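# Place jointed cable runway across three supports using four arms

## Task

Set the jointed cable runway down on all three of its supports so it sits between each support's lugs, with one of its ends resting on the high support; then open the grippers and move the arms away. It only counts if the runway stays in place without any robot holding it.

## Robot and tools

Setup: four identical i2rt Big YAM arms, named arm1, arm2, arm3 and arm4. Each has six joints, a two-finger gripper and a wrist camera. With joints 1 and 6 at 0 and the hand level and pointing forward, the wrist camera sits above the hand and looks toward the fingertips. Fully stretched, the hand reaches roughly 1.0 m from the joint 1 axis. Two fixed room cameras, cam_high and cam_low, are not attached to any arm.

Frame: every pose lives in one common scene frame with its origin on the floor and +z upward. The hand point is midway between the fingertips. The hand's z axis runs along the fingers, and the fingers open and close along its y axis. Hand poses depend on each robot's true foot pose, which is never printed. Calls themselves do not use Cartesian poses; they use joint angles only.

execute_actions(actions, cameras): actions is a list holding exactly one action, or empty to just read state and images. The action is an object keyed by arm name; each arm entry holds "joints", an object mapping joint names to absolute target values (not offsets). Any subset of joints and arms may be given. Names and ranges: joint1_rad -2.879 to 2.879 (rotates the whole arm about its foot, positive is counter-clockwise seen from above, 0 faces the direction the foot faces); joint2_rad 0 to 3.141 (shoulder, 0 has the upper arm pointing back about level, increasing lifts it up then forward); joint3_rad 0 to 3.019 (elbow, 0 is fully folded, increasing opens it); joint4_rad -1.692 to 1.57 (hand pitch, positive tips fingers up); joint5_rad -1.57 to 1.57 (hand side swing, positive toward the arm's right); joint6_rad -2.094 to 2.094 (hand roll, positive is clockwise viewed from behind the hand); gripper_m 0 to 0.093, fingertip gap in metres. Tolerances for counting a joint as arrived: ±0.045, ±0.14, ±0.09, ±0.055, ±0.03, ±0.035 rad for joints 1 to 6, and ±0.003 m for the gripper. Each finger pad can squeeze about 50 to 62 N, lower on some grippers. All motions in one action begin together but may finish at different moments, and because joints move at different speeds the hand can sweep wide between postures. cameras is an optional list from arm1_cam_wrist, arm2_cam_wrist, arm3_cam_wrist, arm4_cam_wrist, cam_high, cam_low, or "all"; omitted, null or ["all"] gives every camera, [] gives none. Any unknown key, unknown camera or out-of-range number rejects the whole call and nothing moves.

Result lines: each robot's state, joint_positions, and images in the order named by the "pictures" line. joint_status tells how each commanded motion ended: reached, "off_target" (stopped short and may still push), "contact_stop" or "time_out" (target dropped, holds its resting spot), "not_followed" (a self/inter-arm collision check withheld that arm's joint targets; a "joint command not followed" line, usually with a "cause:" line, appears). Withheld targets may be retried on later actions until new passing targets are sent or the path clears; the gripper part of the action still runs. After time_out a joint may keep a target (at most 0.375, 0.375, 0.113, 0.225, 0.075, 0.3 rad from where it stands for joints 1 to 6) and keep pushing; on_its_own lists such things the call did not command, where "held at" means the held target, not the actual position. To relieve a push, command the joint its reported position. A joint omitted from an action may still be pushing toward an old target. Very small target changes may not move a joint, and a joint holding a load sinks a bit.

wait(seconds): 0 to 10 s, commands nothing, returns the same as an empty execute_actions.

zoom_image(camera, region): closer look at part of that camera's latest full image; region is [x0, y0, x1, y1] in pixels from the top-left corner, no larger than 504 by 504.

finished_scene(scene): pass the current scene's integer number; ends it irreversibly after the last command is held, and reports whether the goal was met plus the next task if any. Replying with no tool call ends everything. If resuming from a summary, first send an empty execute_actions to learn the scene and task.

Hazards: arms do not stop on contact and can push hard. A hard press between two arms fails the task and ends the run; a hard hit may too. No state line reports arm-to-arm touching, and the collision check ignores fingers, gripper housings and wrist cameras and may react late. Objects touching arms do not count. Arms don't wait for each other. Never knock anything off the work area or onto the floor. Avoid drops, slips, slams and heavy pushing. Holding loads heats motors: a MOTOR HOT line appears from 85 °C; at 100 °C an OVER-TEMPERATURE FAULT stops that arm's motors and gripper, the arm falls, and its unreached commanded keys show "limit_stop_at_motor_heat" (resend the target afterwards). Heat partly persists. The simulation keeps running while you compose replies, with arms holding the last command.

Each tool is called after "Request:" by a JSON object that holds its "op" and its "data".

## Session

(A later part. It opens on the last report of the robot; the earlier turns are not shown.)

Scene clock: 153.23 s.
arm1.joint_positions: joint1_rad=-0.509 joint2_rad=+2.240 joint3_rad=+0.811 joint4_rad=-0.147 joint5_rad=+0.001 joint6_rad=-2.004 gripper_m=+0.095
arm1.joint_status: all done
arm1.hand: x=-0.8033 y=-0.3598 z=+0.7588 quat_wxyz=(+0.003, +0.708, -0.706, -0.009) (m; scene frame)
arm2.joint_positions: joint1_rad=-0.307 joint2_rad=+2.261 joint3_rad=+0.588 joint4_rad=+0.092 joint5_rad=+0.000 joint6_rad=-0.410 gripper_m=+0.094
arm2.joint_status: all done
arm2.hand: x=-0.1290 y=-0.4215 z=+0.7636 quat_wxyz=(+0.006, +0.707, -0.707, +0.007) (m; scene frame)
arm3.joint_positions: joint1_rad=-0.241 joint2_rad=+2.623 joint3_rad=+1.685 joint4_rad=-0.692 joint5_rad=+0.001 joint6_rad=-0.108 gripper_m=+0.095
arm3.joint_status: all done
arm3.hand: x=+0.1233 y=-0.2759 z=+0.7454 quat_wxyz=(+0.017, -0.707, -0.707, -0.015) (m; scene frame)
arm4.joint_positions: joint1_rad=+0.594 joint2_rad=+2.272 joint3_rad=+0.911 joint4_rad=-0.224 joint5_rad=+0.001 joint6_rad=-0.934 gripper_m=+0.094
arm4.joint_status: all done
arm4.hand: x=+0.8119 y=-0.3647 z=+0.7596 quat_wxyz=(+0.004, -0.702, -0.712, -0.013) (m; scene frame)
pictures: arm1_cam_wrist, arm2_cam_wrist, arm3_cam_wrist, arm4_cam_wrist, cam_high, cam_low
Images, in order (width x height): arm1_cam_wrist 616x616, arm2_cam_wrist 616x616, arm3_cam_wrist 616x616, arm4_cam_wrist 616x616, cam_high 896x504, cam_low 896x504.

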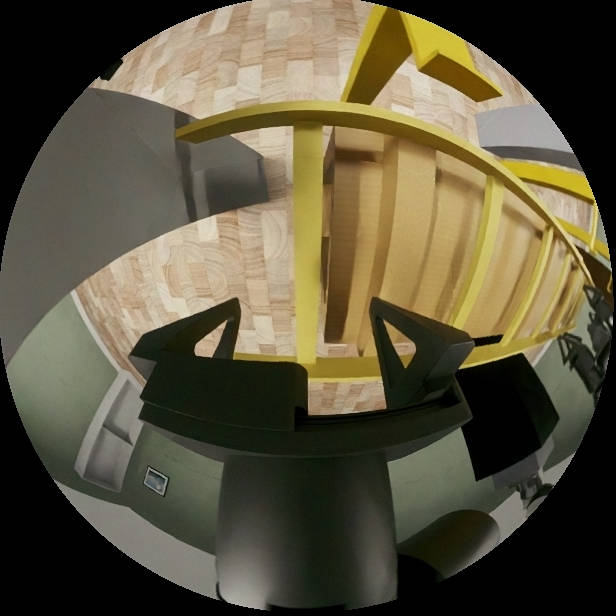

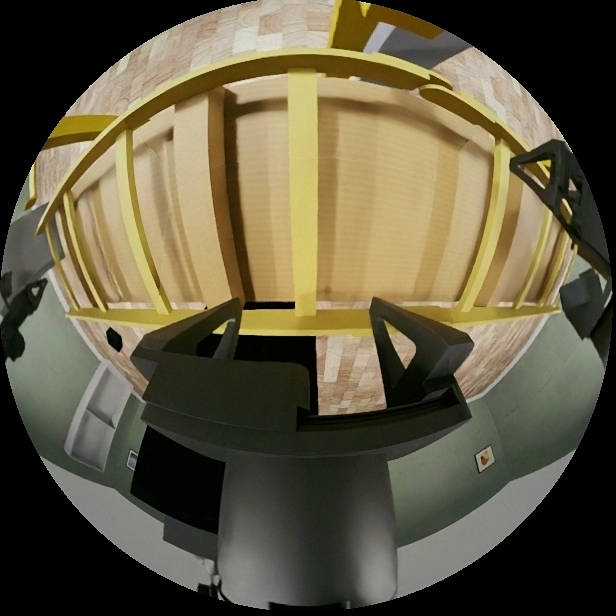

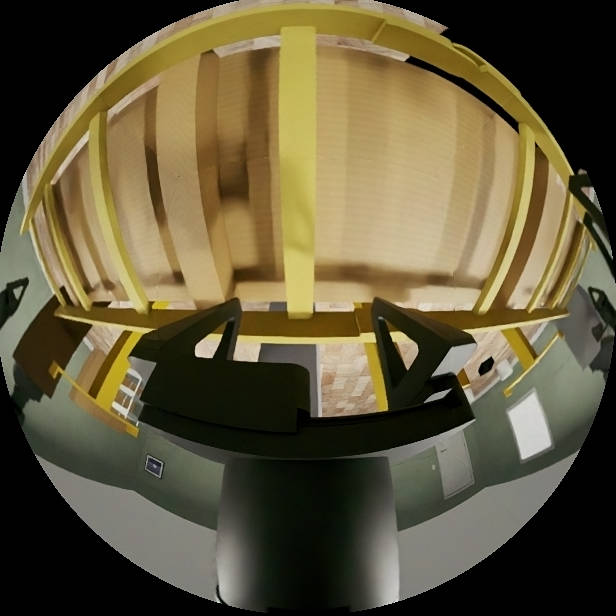

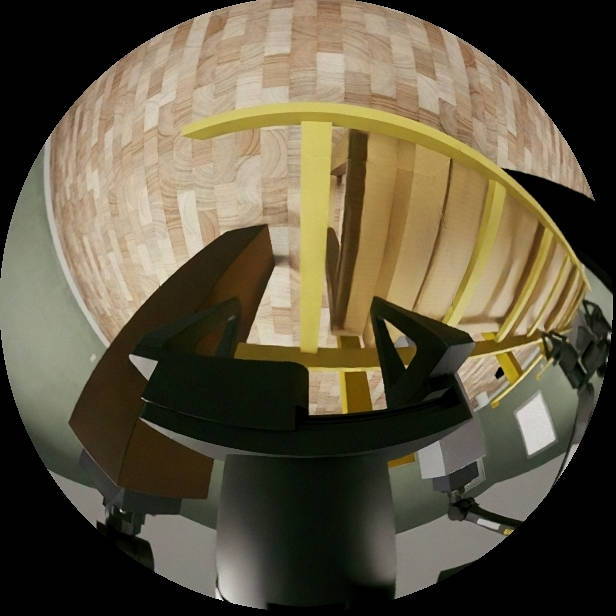

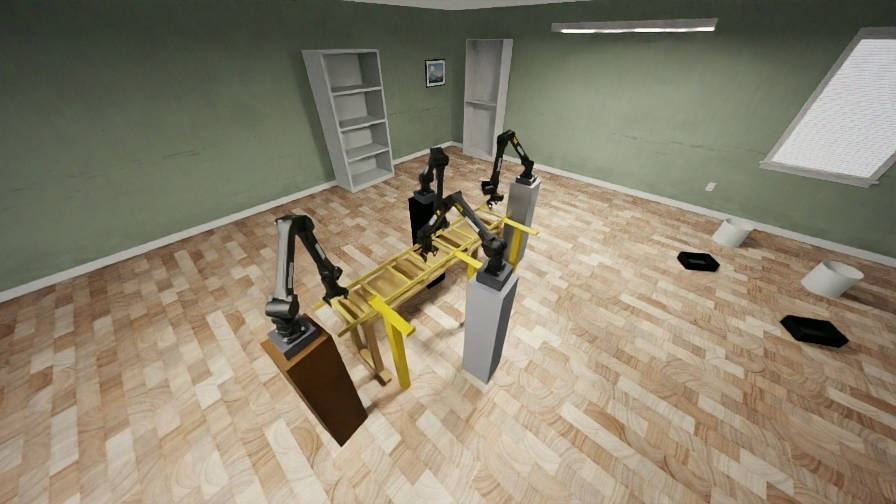

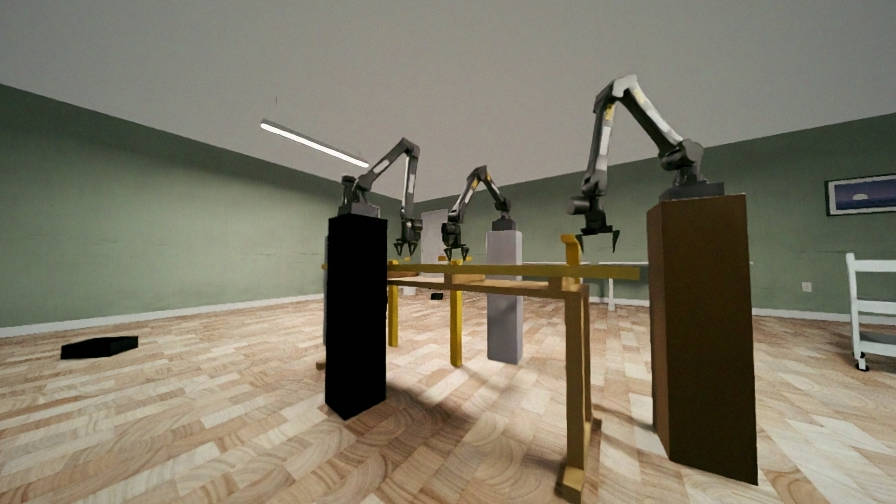

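Request:
{"op": "execute_actions", "data": {"actions": [{"arm1":{"joints":{"joint2_rad":2.47,"joint3_rad":0.907,"joint4_rad":0.02,"gripper_m":0.058}},"arm2":{"joints":{"joint1_rad":-0.285,"joint2_rad":2.547,"joint3_rad":0.715,"joint4_rad":0.275,"joint6_rad":-0.39,"gripper_m":0.065}},"arm3":{"joints":{"joint1_rad":-0.21,"joint2_rad":2.78,"joint3_rad":1.85,"joint4_rad":-0.595,"joint6_rad":-0.09,"gripper_m":0.065}},"arm4":{"joints":{"joint2_rad":2.492,"joint3_rad":1.02,"joint4_rad":-0.07,"gripper_m":0.058}}}]}}

Scene clock: 169.43 s.
arm1.joint_positions: joint1_rad=-0.509 joint2_rad=+2.430 joint3_rad=+0.912 joint4_rad=+0.011 joint5_rad=+0.002 joint6_rad=-2.006 gripper_m=+0.058
arm1.joint_status: all done
arm1.hand: x=-0.7803 y=-0.3703 z=+0.6966 quat_wxyz=(-0.009, +0.709, -0.705, +0.024) (m; scene frame)
arm2.joint_positions: joint1_rad=-0.296 joint2_rad=+2.545 joint3_rad=+0.719 joint4_rad=+0.264 joint5_rad=+0.000 joint6_rad=-0.400 gripper_m=+0.065
arm2.joint_status: all done
arm2.hand: x=-0.1298 y=-0.4169 z=+0.6816 quat_wxyz=(-0.002, +0.708, -0.706, +0.004) (m; scene frame)
arm3.joint_positions: joint1_rad=-0.217 joint2_rad=+2.777 joint3_rad=+1.824 joint4_rad=-0.601 joint5_rad=+0.001 joint6_rad=-0.098 gripper_m=+0.065
arm3.joint_status: all done
arm3.hand: x=+0.1341 y=-0.3074 z=+0.6848 quat_wxyz=(-0.007, -0.702, -0.712, +0.014) (m; scene frame)
arm4.joint_positions: joint1_rad=+0.594 joint2_rad=+2.494 joint3_rad=+1.015 joint4_rad=-0.080 joint5_rad=+0.001 joint6_rad=-0.933 gripper_m=+0.058
arm4.joint_status: all done
arm4.hand: x=+0.8051 y=-0.3688 z=+0.6815 quat_wxyz=(+0.006, -0.702, -0.712, +0.000) (m; scene frame)
pictures: arm1_cam_wrist, arm2_cam_wrist, arm3_cam_wrist, arm4_cam_wrist, cam_high, cam_low
Images, in order (width x height): arm1_cam_wrist 616x616, arm2_cam_wrist 616x616, arm3_cam_wrist 616x616, arm4_cam_wrist 616x616, cam_high 896x504, cam_low 896x504.

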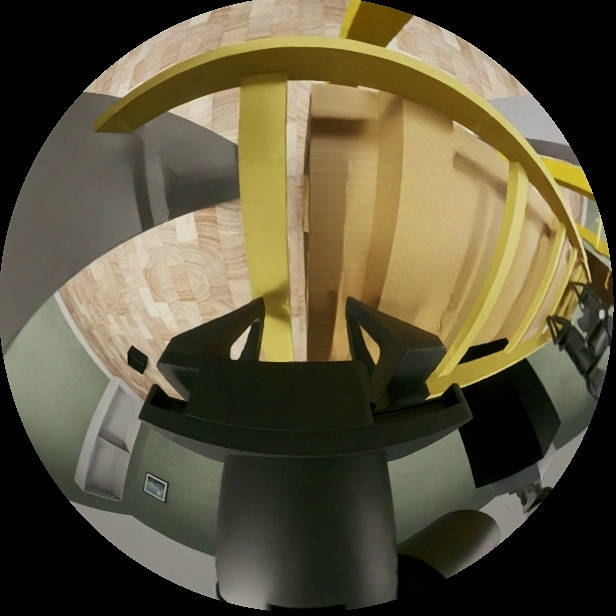

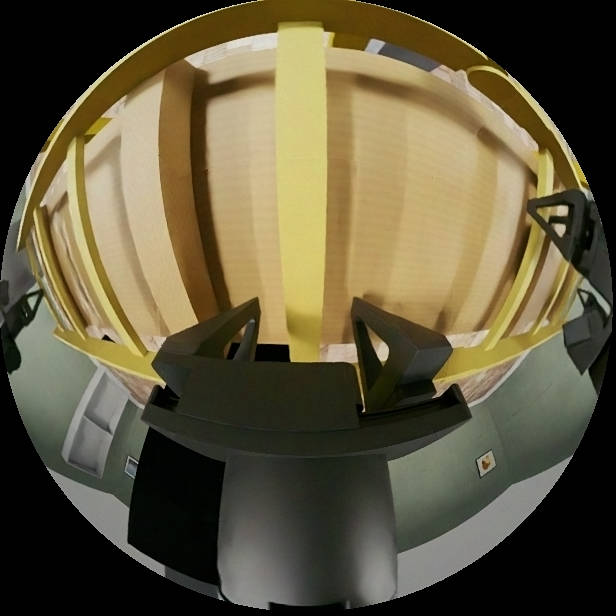

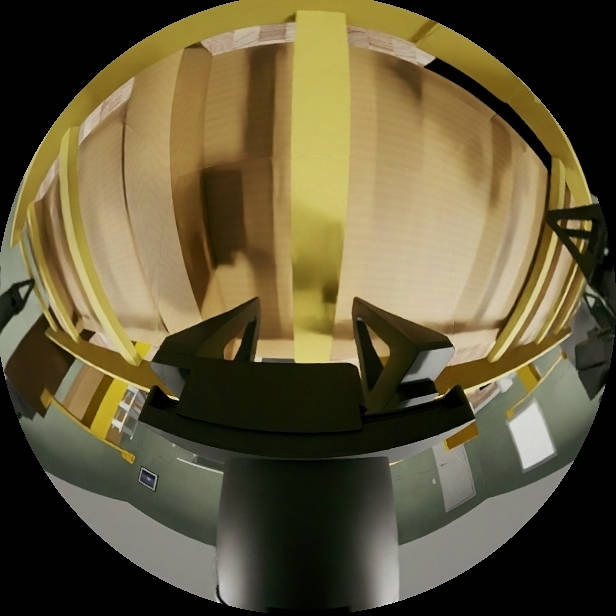

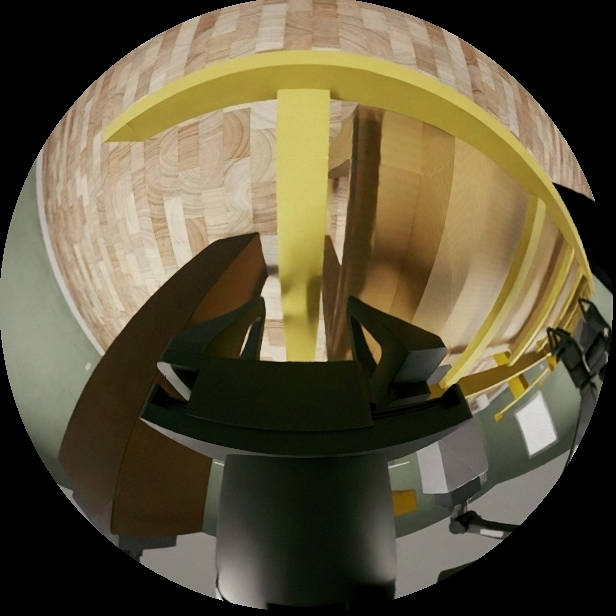

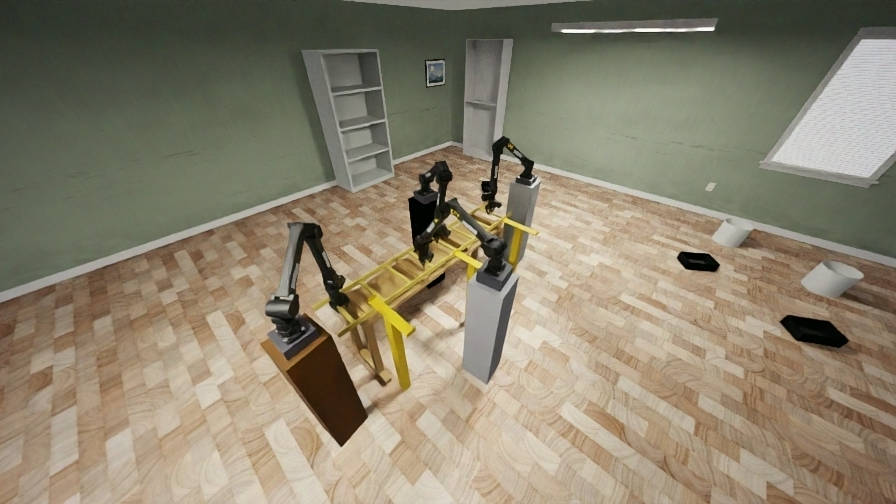

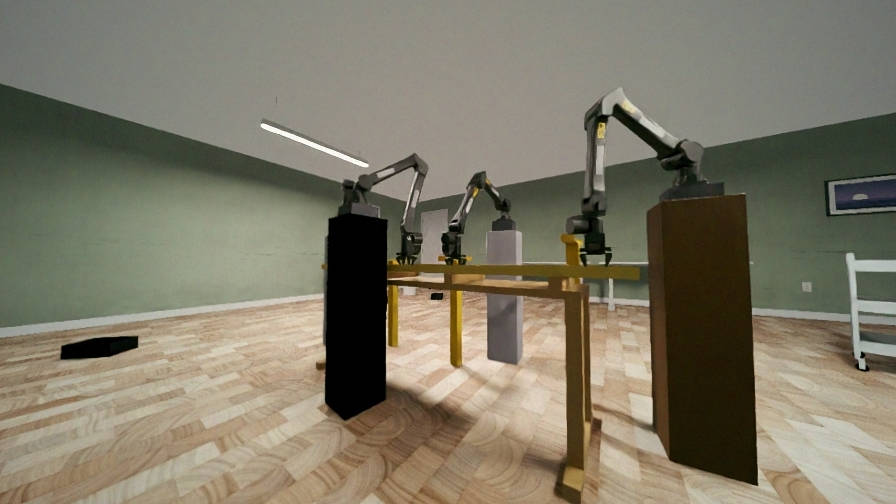

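Request:
{"op": "execute_actions", "data": {"actions": [{"arm1":{"joints":{"joint2_rad":2.345,"joint3_rad":0.845,"joint4_rad":-0.049}},"arm2":{"joints":{"joint1_rad":-0.275,"joint2_rad":2.59,"joint3_rad":0.74,"joint4_rad":0.30}},"arm3":{"joints":{"joint2_rad":2.815,"joint3_rad":1.88,"joint4_rad":-0.57}},"arm4":{"joints":{"joint2_rad":2.53,"joint3_rad":1.035,"joint4_rad":-0.05}}}], "cameras": ["arm1_cam_wrist"]}}

Scene clock: 180.47 s.
arm1.joint_positions: joint1_rad=-0.509 joint2_rad=+2.354 joint3_rad=+0.841 joint4_rad=-0.045 joint5_rad=+0.002 joint6_rad=-2.006 gripper_m=+0.058
arm1.joint_status: all done
arm1.hand: x=-0.8040 y=-0.3595 z=+0.7213 quat_wxyz=(+0.000, +0.709, -0.705, +0.000) (m; scene frame)
arm2.joint_positions: joint1_rad=-0.286 joint2_rad=+2.568 joint3_rad=+0.736 joint4_rad=+0.288 joint5_rad=+0.000 joint6_rad=-0.400 gripper_m=+0.065
arm2.joint_status: all done
arm2.hand: x=-0.1301 y=-0.4108 z=+0.6740 quat_wxyz=(-0.010, +0.711, -0.703, +0.001) (m; scene frame)
arm3.joint_positions: joint1_rad=-0.217 joint2_rad=+2.792 joint3_rad=+1.840 joint4_rad=-0.583 joint5_rad=+0.001 joint6_rad=-0.098 gripper_m=+0.065
arm3.joint_status: all done
arm3.hand: x=+0.1336 y=-0.3133 z=+0.6794 quat_wxyz=(-0.013, -0.702, -0.712, +0.021) (m; scene frame)
arm4.joint_positions: joint1_rad=+0.594 joint2_rad=+2.507 joint3_rad=+1.030 joint4_rad=-0.064 joint5_rad=+0.001 joint6_rad=-0.933 gripper_m=+0.058
arm4.joint_status: all done
arm4.hand: x=+0.7990 y=-0.3734 z=+0.6771 quat_wxyz=(+0.007, -0.702, -0.712, +0.009) (m; scene frame)
pictures: arm1_cam_wrist
Images, in order (width x height): arm1_cam_wrist 616x616.

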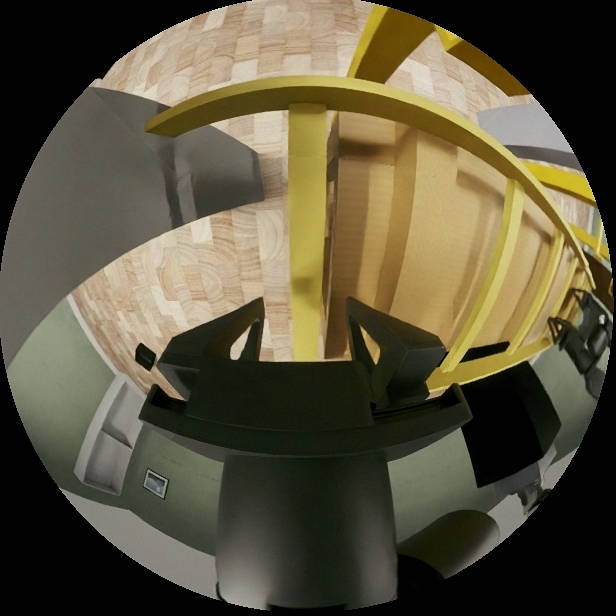

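Request:
{"op": "execute_actions", "data": {"actions": [{"arm1":{"joints":{"joint2_rad":2.45,"joint3_rad":0.89,"joint4_rad":-0.01}},"arm2":{"joints":{"joint2_rad":2.61}},"arm3":{"joints":{"joint2_rad":2.835}},"arm4":{"joints":{"joint2_rad":2.55}}}], "cameras": []}}

Request:
{"op": "execute_actions", "data": {"actions": [{"arm1":{"joints":{"joint2_rad":2.53,"joint3_rad":0.93,"joint4_rad":0.035}}}]}}

Scene clock: 185.57 s.
arm1.joint_positions: joint1_rad=-0.509 joint2_rad=+2.449 joint3_rad=+0.892 joint4_rad=-0.015 joint5_rad=+0.002 joint6_rad=-2.006 gripper_m=+0.058
arm1.joint_status: all done
arm1.hand: x=-0.8055 y=-0.3588 z=+0.6896 quat_wxyz=(+0.003, +0.709, -0.705, -0.007) (m; scene frame)
arm2.joint_positions: joint1_rad=-0.286 joint2_rad=+2.590 joint3_rad=+0.736 joint4_rad=+0.289 joint5_rad=+0.000 joint6_rad=-0.400 gripper_m=+0.065
arm2.joint_status: all done
arm2.hand: x=-0.1339 y=-0.4202 z=+0.6685 quat_wxyz=(+0.000, +0.711, -0.703, +0.005) (m; scene frame)
arm3.joint_positions: joint1_rad=-0.217 joint2_rad=+2.818 joint3_rad=+1.842 joint4_rad=-0.583 joint5_rad=+0.001 joint6_rad=-0.098 gripper_m=+0.065
arm3.joint_status: all done
arm3.hand: x=+0.1344 y=-0.3025 z=+0.6646 quat_wxyz=(-0.006, -0.702, -0.712, +0.013) (m; scene frame)
arm4.joint_positions: joint1_rad=+0.594 joint2_rad=+2.532 joint3_rad=+1.030 joint4_rad=-0.064 joint5_rad=+0.001 joint6_rad=-0.933 gripper_m=+0.058
arm4.joint_status: all done
arm4.hand: x=+0.8080 y=-0.3664 z=+0.6679 quat_wxyz=(+0.005, -0.702, -0.712, -0.003) (m; scene frame)
pictures: none
No camera images: the call's "cameras" was empty. Leave "cameras" out to get every camera's image.

Scene clock: 186.47 s.
arm1.joint_positions: joint1_rad=-0.509 joint2_rad=+2.527 joint3_rad=+0.930 joint4_rad=+0.028 joint5_rad=+0.002 joint6_rad=-2.006 gripper_m=+0.058
arm1.joint_status: all done
arm1.hand: x=-0.8061 y=-0.3584 z=+0.6632 quat_wxyz=(+0.002, +0.709, -0.705, -0.006) (m; scene frame)
arm2.joint_positions: joint1_rad=-0.286 joint2_rad=+2.590 joint3_rad=+0.736 joint4_rad=+0.289 joint5_rad=+0.000 joint6_rad=-0.400 gripper_m=+0.065
arm2.joint_status: not commanded
arm2.hand: x=-0.1339 y=-0.4202 z=+0.6685 quat_wxyz=(+0.000, +0.711, -0.703, +0.005) (m; scene frame)
arm3.joint_positions: joint1_rad=-0.217 joint2_rad=+2.818 joint3_rad=+1.842 joint4_rad=-0.583 joint5_rad=+0.001 joint6_rad=-0.098 gripper_m=+0.065
arm3.joint_status: not commanded
arm3.hand: x=+0.1344 y=-0.3025 z=+0.6646 quat_wxyz=(-0.006, -0.702, -0.712, +0.013) (m; scene frame)
arm4.joint_positions: joint1_rad=+0.594 joint2_rad=+2.532 joint3_rad=+1.030 joint4_rad=-0.064 joint5_rad=+0.001 joint6_rad=-0.933 gripper_m=+0.058
arm4.joint_status: not commanded
arm4.hand: x=+0.8080 y=-0.3664 z=+0.6679 quat_wxyz=(+0.005, -0.702, -0.712, -0.003) (m; scene frame)
pictures: arm1_cam_wrist, arm2_cam_wrist, arm3_cam_wrist, arm4_cam_wrist, cam_high, cam_low
Images, in order (width x height): arm1_cam_wrist 616x616, arm2_cam_wrist 616x616, arm3_cam_wrist 616x616, arm4_cam_wrist 616x616, cam_high 896x504, cam_low 896x504.

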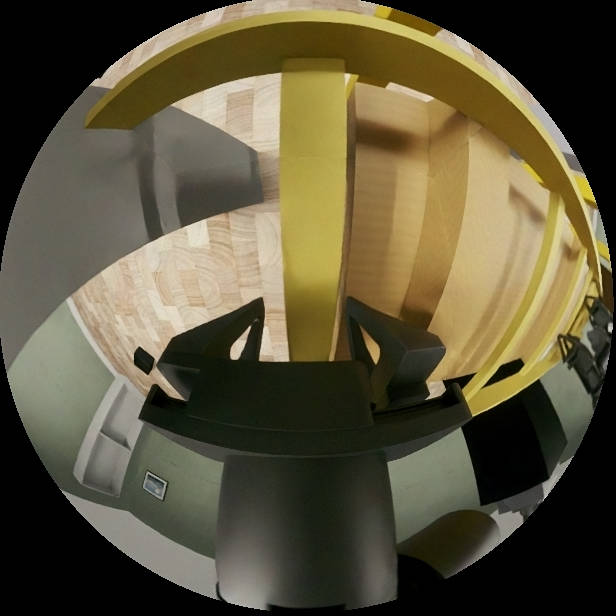

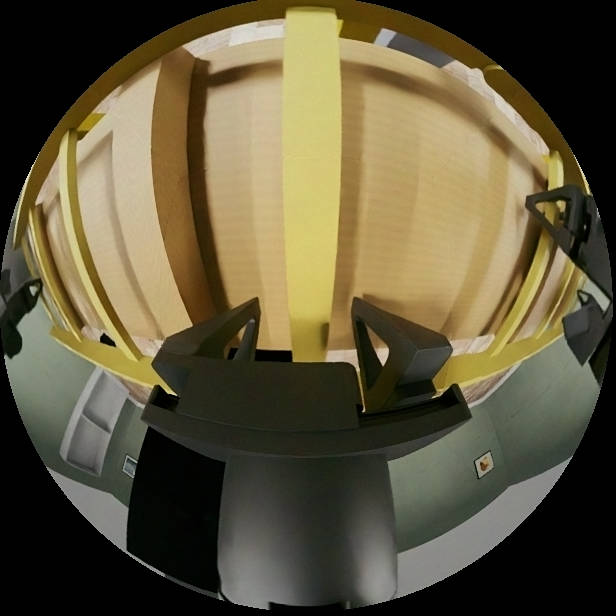

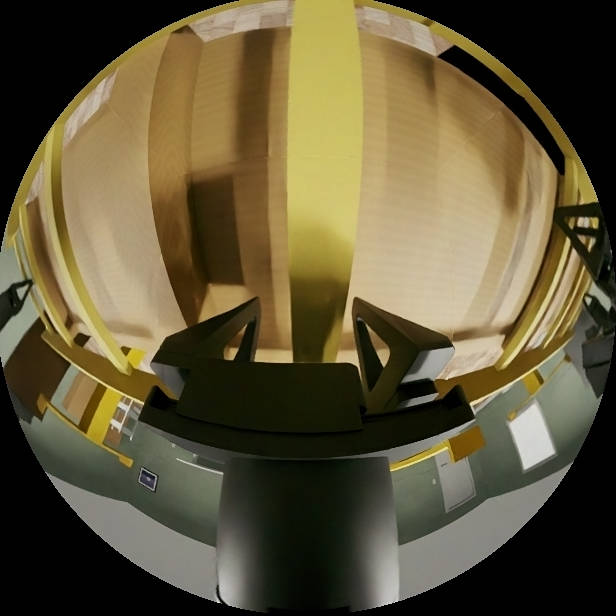

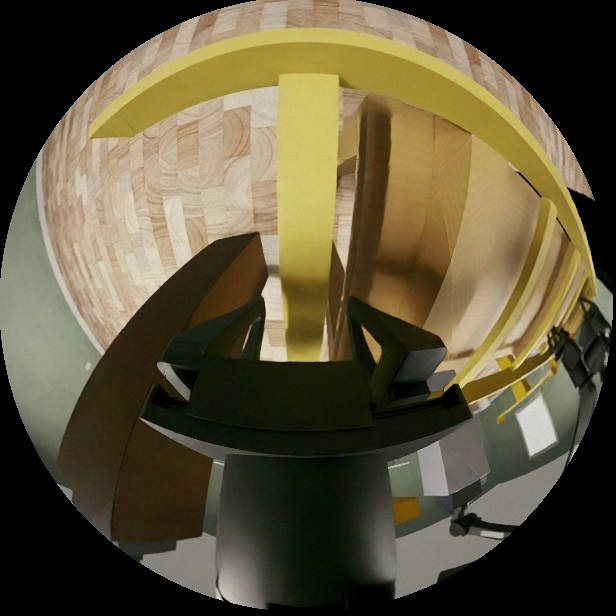

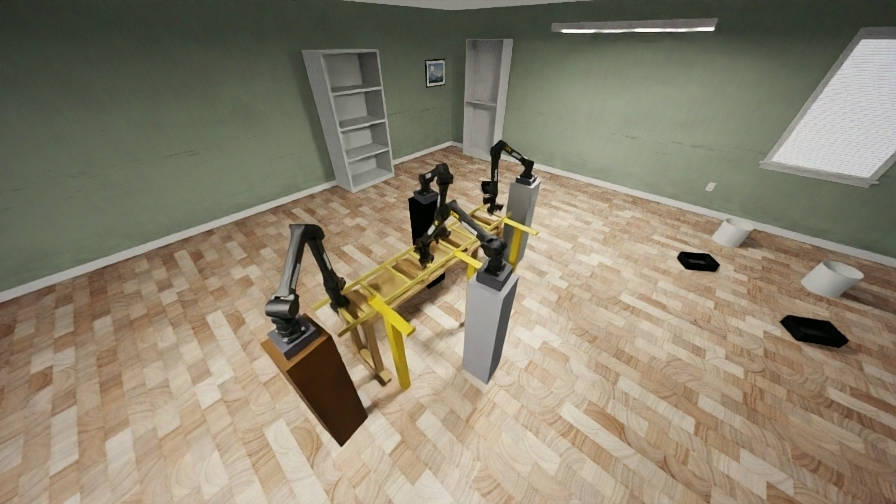

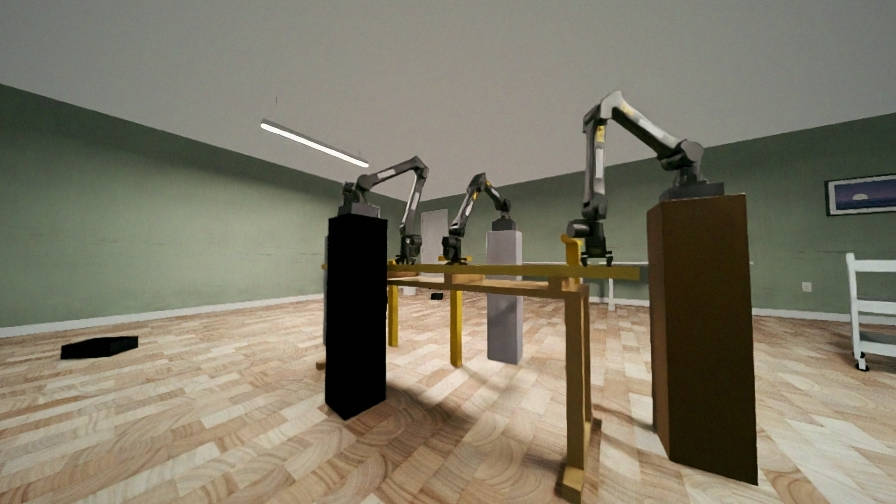

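Request:
{"op": "execute_actions", "data": {"actions": [{"arm1":{"joints":{"gripper_m":0.0}},"arm2":{"joints":{"gripper_m":0.0}},"arm3":{"joints":{"gripper_m":0.0}},"arm4":{"joints":{"gripper_m":0.0}}}], "cameras": ["cam_high"]}}

Request:
{"op": "execute_actions", "data": {"actions": [{"arm1":{"joints":{"joint2_rad":2.30,"joint3_rad":0.82,"joint4_rad":-0.061}},"arm2":{"joints":{"joint2_rad":2.345,"joint3_rad":0.615,"joint4_rad":0.181}},"arm3":{"joints":{"joint2_rad":2.64,"joint3_rad":1.745,"joint4_rad":-0.635}},"arm4":{"joints":{"joint2_rad":2.325,"joint3_rad":0.935,"joint4_rad":-0.159}}}], "cameras": ["cam_high","cam_low"]}}

Scene clock: 224.47 s.
arm1.joint_positions: joint1_rad=-0.509 joint2_rad=+2.527 joint3_rad=+0.933 joint4_rad=+0.032 joint5_rad=-0.003 joint6_rad=-2.006 gripper_m=+0.024
arm1.joint_status: gripper_m off_target (ended at +0.024, target +0.000)
arm1.hand: x=-0.8032 y=-0.3587 z=+0.6632 quat_wxyz=(-0.002, +0.709, -0.705, -0.003) (m; scene frame)
arm2.joint_positions: joint1_rad=-0.287 joint2_rad=+2.591 joint3_rad=+0.737 joint4_rad=+0.291 joint5_rad=+0.012 joint6_rad=-0.400 gripper_m=+0.024
arm2.joint_status: gripper_m off_target (ended at +0.024, target +0.000)
arm2.hand: x=-0.1313 y=-0.4200 z=+0.6682 quat_wxyz=(-0.004, +0.711, -0.703, +0.010) (m; scene frame)
arm3.joint_positions: joint1_rad=-0.222 joint2_rad=+2.819 joint3_rad=+1.843 joint4_rad=-0.580 joint5_rad=+0.011 joint6_rad=-0.093 gripper_m=+0.024
arm3.joint_status: gripper_m off_target (ended at +0.024, target +0.000)
arm3.hand: x=+0.1297 y=-0.3028 z=+0.6641 quat_wxyz=(-0.003, -0.706, -0.708, +0.017) (m; scene frame)
arm4.joint_positions: joint1_rad=+0.594 joint2_rad=+2.533 joint3_rad=+1.029 joint4_rad=-0.062 joint5_rad=-0.004 joint6_rad=-0.927 gripper_m=+0.024
arm4.joint_status: gripper_m off_target (ended at +0.024, target +0.000)
arm4.hand: x=+0.8093 y=-0.3664 z=+0.6676 quat_wxyz=(+0.003, -0.704, -0.710, -0.003) (m; scene frame)
pictures: cam_high
Images, in order (width x height): cam_high 896x504.

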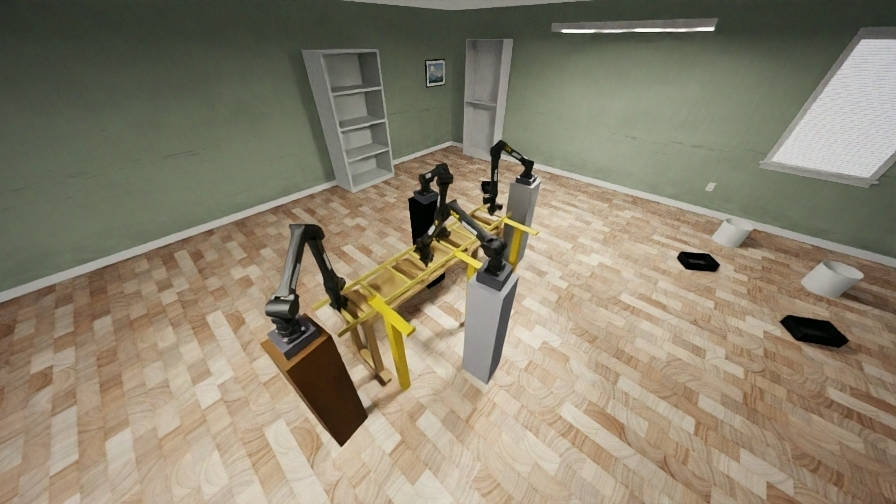

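Scene clock: 225.60 s.
arm1.joint_positions: joint1_rad=-0.509 joint2_rad=+2.350 joint3_rad=+0.838 joint4_rad=-0.049 joint5_rad=+0.004 joint6_rad=-2.008 gripper_m=+0.024
arm1.joint_status: all done
arm1.hand: x=-0.8055 y=-0.3591 z=+0.7225 quat_wxyz=(+0.002, +0.710, -0.704, -0.002) (m; scene frame)
arm2.joint_positions: joint1_rad=-0.287 joint2_rad=+2.419 joint3_rad=+0.653 joint4_rad=+0.194 joint5_rad=+0.005 joint6_rad=-0.404 gripper_m=+0.024
arm2.joint_status: all done
arm2.hand: x=-0.1322 y=-0.4181 z=+0.7196 quat_wxyz=(+0.001, +0.712, -0.702, +0.009) (m; scene frame)
arm3.joint_positions: joint1_rad=-0.225 joint2_rad=+2.701 joint3_rad=+1.749 joint4_rad=-0.604 joint5_rad=+0.011 joint6_rad=-0.098 gripper_m=+0.024
arm3.joint_status: all done
arm3.hand: x=+0.1286 y=-0.3000 z=+0.7137 quat_wxyz=(-0.003, -0.705, -0.709, +0.016) (m; scene frame)
arm4.joint_positions: joint1_rad=+0.583 joint2_rad=+2.373 joint3_rad=+0.943 joint4_rad=-0.136 joint5_rad=+0.001 joint6_rad=-0.938 gripper_m=+0.024
arm4.joint_status: all done
arm4.hand: x=+0.8075 y=-0.3621 z=+0.7241 quat_wxyz=(+0.005, -0.704, -0.710, -0.003) (m; scene frame)
pictures: cam_high, cam_low
Images, in order (width x height): cam_high 896x504, cam_low 896x504.

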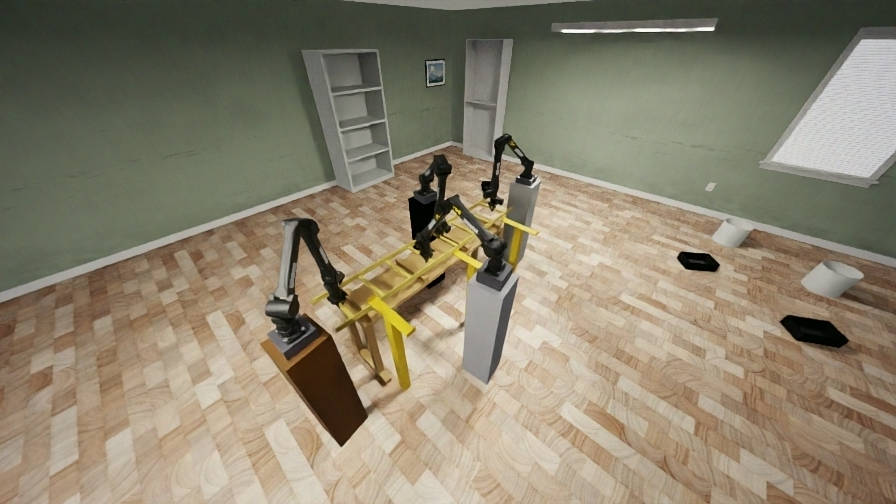

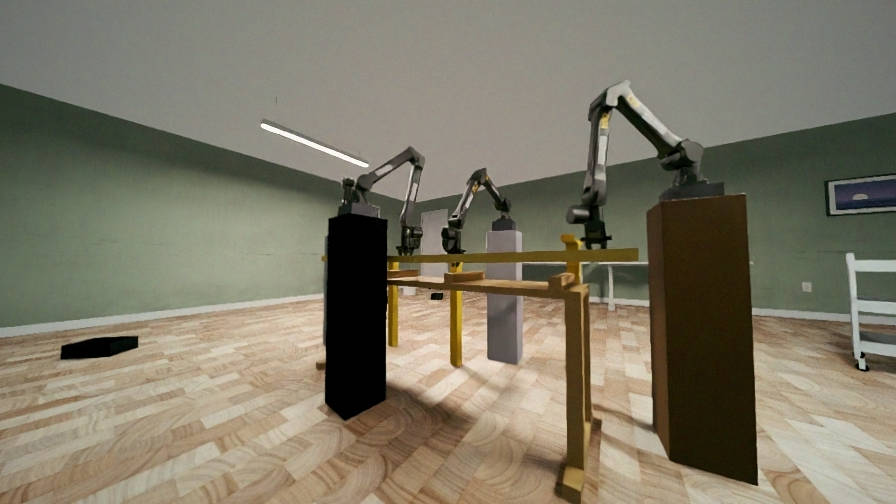

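Request:
{"op": "execute_actions", "data": {"actions": [{"arm1":{"joints":{"joint2_rad":2.03,"joint3_rad":0.735,"joint4_rad":-0.23}},"arm2":{"joints":{"joint2_rad":2.01,"joint3_rad":0.505,"joint4_rad":-0.02}},"arm3":{"joints":{"joint2_rad":2.43,"joint3_rad":1.66,"joint4_rad":-0.73}},"arm4":{"joints":{"joint2_rad":2.075,"joint3_rad":0.86,"joint4_rad":-0.32}}}], "cameras": []}}

Request:
{"op": "execute_actions", "data": {"actions": [{"arm1":{"joints":{"joint2_rad":1.805,"joint3_rad":0.712,"joint4_rad":-0.435}},"arm2":{"joints":{"joint2_rad":1.715,"joint3_rad":0.47,"joint4_rad":-0.28}},"arm3":{"joints":{"joint2_rad":2.29,"joint3_rad":1.63,"joint4_rad":-0.835}},"arm4":{"joints":{"joint2_rad":1.87,"joint3_rad":0.835,"joint4_rad":-0.50}}}], "cameras": ["cam_high","cam_low","arm2_cam_wrist"]}}

Scene clock: 229.70 s.
arm1.joint_positions: joint1_rad=-0.514 joint2_rad=+2.078 joint3_rad=+0.742 joint4_rad=-0.216 joint5_rad=+0.003 joint6_rad=-2.010 gripper_m=+0.024
arm1.joint_status: all done
arm1.hand: x=-0.8077 y=-0.3599 z=+0.8085 quat_wxyz=(+0.000, +0.709, -0.705, +0.002) (m; scene frame)
arm2.joint_positions: joint1_rad=-0.287 joint2_rad=+2.073 joint3_rad=+0.521 joint4_rad=-0.003 joint5_rad=+0.009 joint6_rad=-0.402 gripper_m=+0.024
arm2.joint_status: all done
arm2.hand: x=-0.1328 y=-0.4191 z=+0.8121 quat_wxyz=(-0.007, +0.711, -0.703, +0.007) (m; scene frame)
arm3.joint_positions: joint1_rad=-0.226 joint2_rad=+2.507 joint3_rad=+1.652 joint4_rad=-0.701 joint5_rad=+0.012 joint6_rad=-0.098 gripper_m=+0.024
arm3.joint_status: all done
arm3.hand: x=+0.1278 y=-0.3015 z=+0.8064 quat_wxyz=(-0.002, -0.706, -0.708, +0.017) (m; scene frame)
arm4.joint_positions: joint1_rad=+0.587 joint2_rad=+2.116 joint3_rad=+0.862 joint4_rad=-0.301 joint5_rad=+0.001 joint6_rad=-0.932 gripper_m=+0.024
arm4.joint_status: all done
arm4.hand: x=+0.8059 y=-0.3667 z=+0.8135 quat_wxyz=(+0.006, -0.705, -0.709, +0.002) (m; scene frame)
pictures: none
No camera images: the call's "cameras" was empty. Leave "cameras" out to get every camera's image.

Scene clock: 230.73 s.
arm1.joint_positions: joint1_rad=-0.516 joint2_rad=+1.853 joint3_rad=+0.714 joint4_rad=-0.416 joint5_rad=+0.003 joint6_rad=-2.012 gripper_m=+0.024
arm1.joint_status: all done
arm1.hand: x=-0.8091 y=-0.3603 z=+0.8799 quat_wxyz=(+0.000, +0.709, -0.705, +0.001) (m; scene frame)
arm2.joint_positions: joint1_rad=-0.287 joint2_rad=+1.773 joint3_rad=+0.478 joint4_rad=-0.253 joint5_rad=+0.012 joint6_rad=-0.401 gripper_m=+0.024
arm2.joint_status: all done
arm2.hand: x=-0.1329 y=-0.4185 z=+0.8847 quat_wxyz=(-0.011, +0.711, -0.703, +0.007) (m; scene frame)
arm3.joint_positions: joint1_rad=-0.227 joint2_rad=+2.371 joint3_rad=+1.617 joint4_rad=-0.807 joint5_rad=+0.014 joint6_rad=-0.098 gripper_m=+0.024
arm3.joint_status: all done
arm3.hand: x=+0.1275 y=-0.3010 z=+0.8787 quat_wxyz=(+0.000, -0.706, -0.708, +0.016) (m; scene frame)
arm4.joint_positions: joint1_rad=+0.585 joint2_rad=+1.913 joint3_rad=+0.839 joint4_rad=-0.475 joint5_rad=+0.000 joint6_rad=-0.932 gripper_m=+0.024
arm4.joint_status: all done
arm4.hand: x=+0.8046 y=-0.3680 z=+0.8858 quat_wxyz=(+0.006, -0.705, -0.709, +0.005) (m; scene frame)
pictures: arm2_cam_wrist, cam_high, cam_low
Images, in order (width x height): arm2_cam_wrist 616x616, cam_high 896x504, cam_low 896x504.

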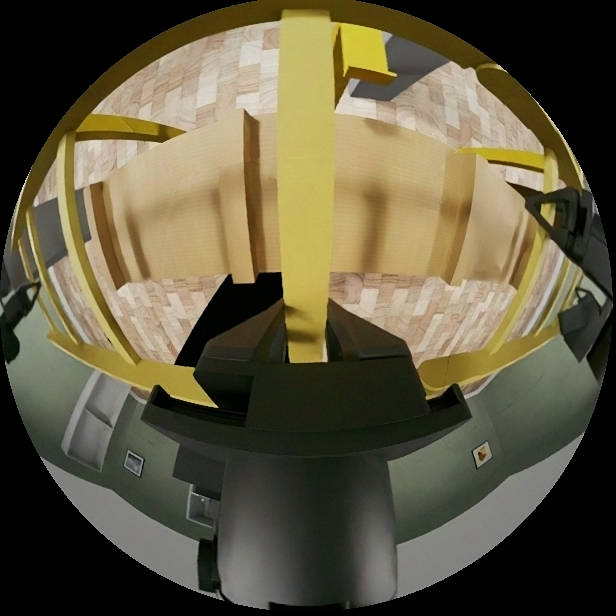

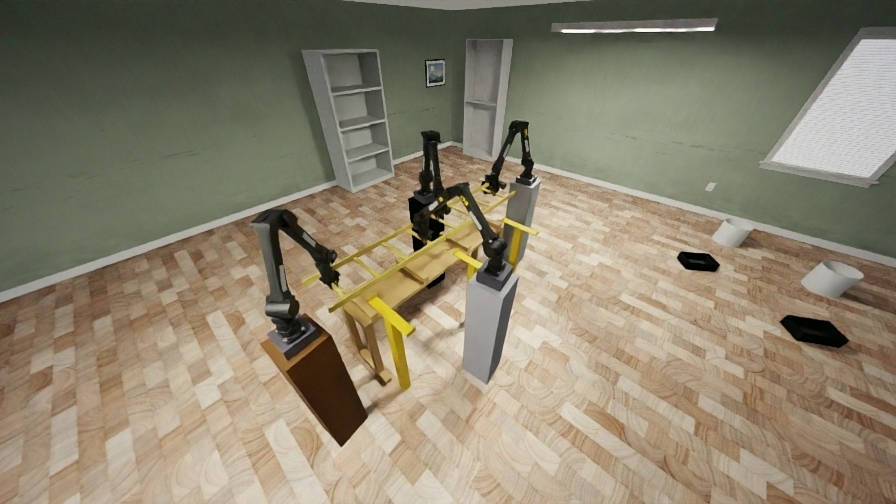

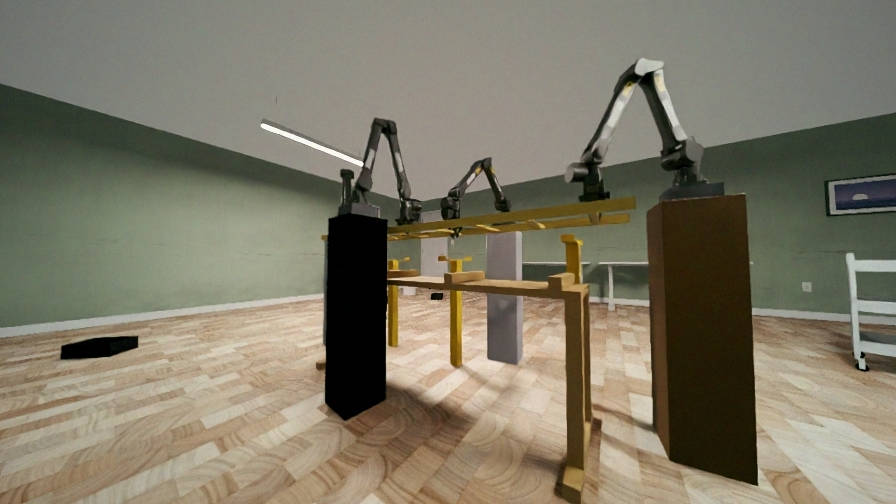

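Request:
{"op": "execute_actions", "data": {"actions": [{"arm1":{"joints":{"joint1_rad":-0.23,"joint2_rad":1.765,"joint3_rad":0.635,"joint4_rad":-0.395,"joint6_rad":-1.73}},"arm2":{"joints":{"joint1_rad":-0.18,"joint2_rad":1.85,"joint3_rad":0.745,"joint4_rad":-0.43,"joint6_rad":-0.295}},"arm3":{"joints":{"joint1_rad":-0.238,"joint2_rad":2.13,"joint3_rad":1.265,"joint4_rad":-0.64,"joint6_rad":-0.12}},"arm4":{"joints":{"joint1_rad":0.36,"joint2_rad":1.805,"joint3_rad":0.688,"joint4_rad":-0.415,"joint6_rad":-1.162}}}], "cameras": []}}

Request:
{"op": "execute_actions", "data": {"actions": [{"arm1":{"joints":{"joint1_rad":0.065,"joint2_rad":1.765,"joint3_rad":0.635,"joint4_rad":-0.395,"joint6_rad":-1.433}},"arm2":{"joints":{"joint1_rad":-0.12,"joint2_rad":1.975,"joint3_rad":1.03,"joint4_rad":-0.58,"joint6_rad":-0.235}},"arm3":{"joints":{"joint1_rad":-0.263,"joint2_rad":1.995,"joint3_rad":0.955,"joint4_rad":-0.47,"joint6_rad":-0.145}},"arm4":{"joints":{"joint1_rad":0.083,"joint2_rad":1.77,"joint3_rad":0.61,"joint4_rad":-0.378,"joint6_rad":-1.44}}}], "cameras": ["cam_high","cam_low"]}}

Scene clock: 235.77 s.
arm1.joint_positions: joint1_rad=-0.230 joint2_rad=+1.825 joint3_rad=+0.640 joint4_rad=-0.381 joint5_rad=-0.005 joint6_rad=-1.729 gripper_m=+0.024
arm1.joint_status: all done
arm1.hand: x=-0.8074 y=-0.2577 z=+0.8784 quat_wxyz=(-0.002, +0.710, -0.704, -0.006) (m; scene frame)
arm2.joint_positions: joint1_rad=-0.192 joint2_rad=+1.906 joint3_rad=+0.745 joint4_rad=-0.383 joint5_rad=+0.000 joint6_rad=-0.308 gripper_m=+0.024
arm2.joint_status: all done
arm2.hand: x=-0.1317 y=-0.3184 z=+0.8786 quat_wxyz=(-0.010, +0.712, -0.702, +0.000) (m; scene frame)
arm3.joint_positions: joint1_rad=-0.246 joint2_rad=+2.219 joint3_rad=+1.259 joint4_rad=-0.623 joint5_rad=+0.005 joint6_rad=-0.118 gripper_m=+0.024
arm3.joint_status: all done
arm3.hand: x=+0.1288 y=-0.1996 z=+0.8714 quat_wxyz=(+0.003, -0.705, -0.709, +0.004) (m; scene frame)
arm4.joint_positions: joint1_rad=+0.351 joint2_rad=+1.851 joint3_rad=+0.687 joint4_rad=-0.396 joint5_rad=+0.005 joint6_rad=-1.163 gripper_m=+0.024
arm4.joint_status: all done
arm4.hand: x=+0.8075 y=-0.2645 z=+0.8837 quat_wxyz=(+0.009, -0.707, -0.707, -0.002) (m; scene frame)
pictures: none
No camera images: the call's "cameras" was empty. Leave "cameras" out to get every camera's image.

Scene clock: 236.87 s.
arm1.joint_positions: joint1_rad=+0.068 joint2_rad=+1.819 joint3_rad=+0.636 joint4_rad=-0.374 joint5_rad=-0.010 joint6_rad=-1.430 gripper_m=+0.024
arm1.joint_status: all done
arm1.hand: x=-0.8066 y=-0.1593 z=+0.8806 quat_wxyz=(-0.007, +0.710, -0.704, -0.007) (m; scene frame)
arm2.joint_positions: joint1_rad=-0.133 joint2_rad=+2.024 joint3_rad=+1.017 joint4_rad=-0.533 joint5_rad=+0.002 joint6_rad=-0.249 gripper_m=+0.024
arm2.joint_status: all done
arm2.hand: x=-0.1309 y=-0.2239 z=+0.8806 quat_wxyz=(-0.012, +0.712, -0.702, -0.001) (m; scene frame)
arm3.joint_positions: joint1_rad=-0.266 joint2_rad=+2.091 joint3_rad=+0.954 joint4_rad=-0.449 joint5_rad=+0.008 joint6_rad=-0.137 gripper_m=+0.024
arm3.joint_status: all done
arm3.hand: x=+0.1304 y=-0.1043 z=+0.8705 quat_wxyz=(+0.005, -0.706, -0.708, +0.004) (m; scene frame)
arm4.joint_positions: joint1_rad=+0.075 joint2_rad=+1.812 joint3_rad=+0.611 joint4_rad=-0.363 joint5_rad=+0.006 joint6_rad=-1.438 gripper_m=+0.024
arm4.joint_status: all done
arm4.hand: x=+0.8100 y=-0.1688 z=+0.8861 quat_wxyz=(+0.009, -0.707, -0.707, -0.005) (m; scene frame)
pictures: cam_high, cam_low
Images, in order (width x height): cam_high 896x504, cam_low 896x504.

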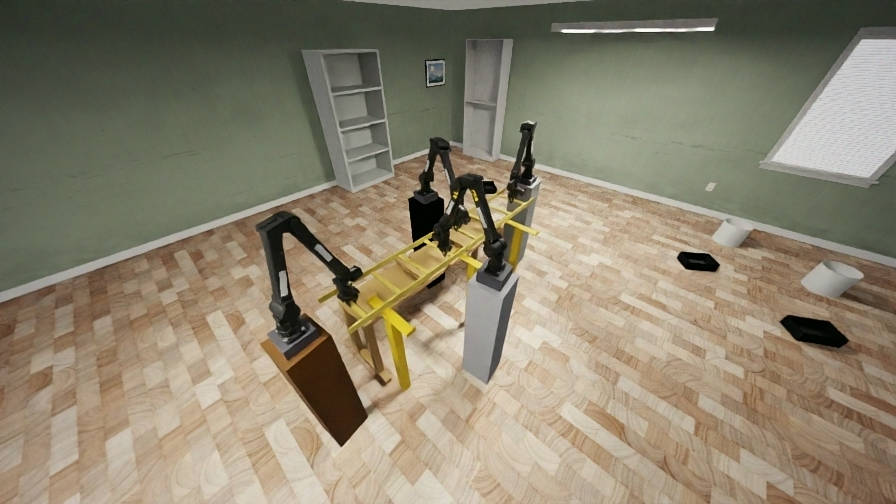

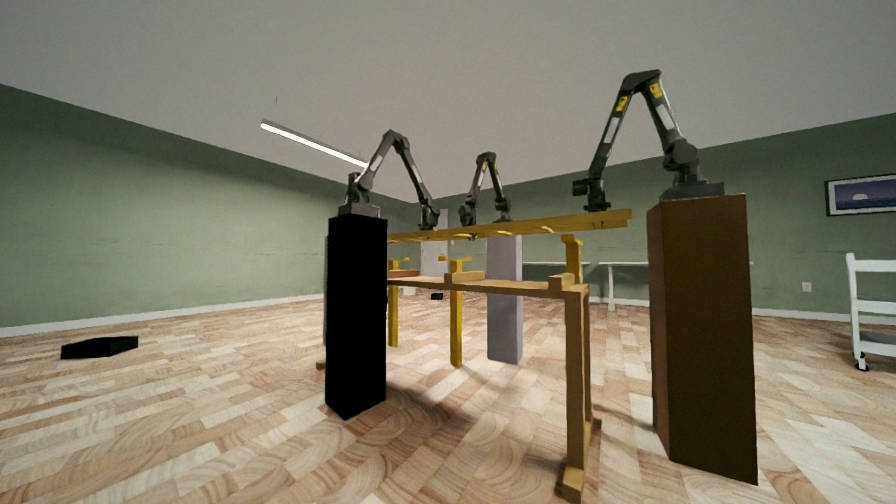

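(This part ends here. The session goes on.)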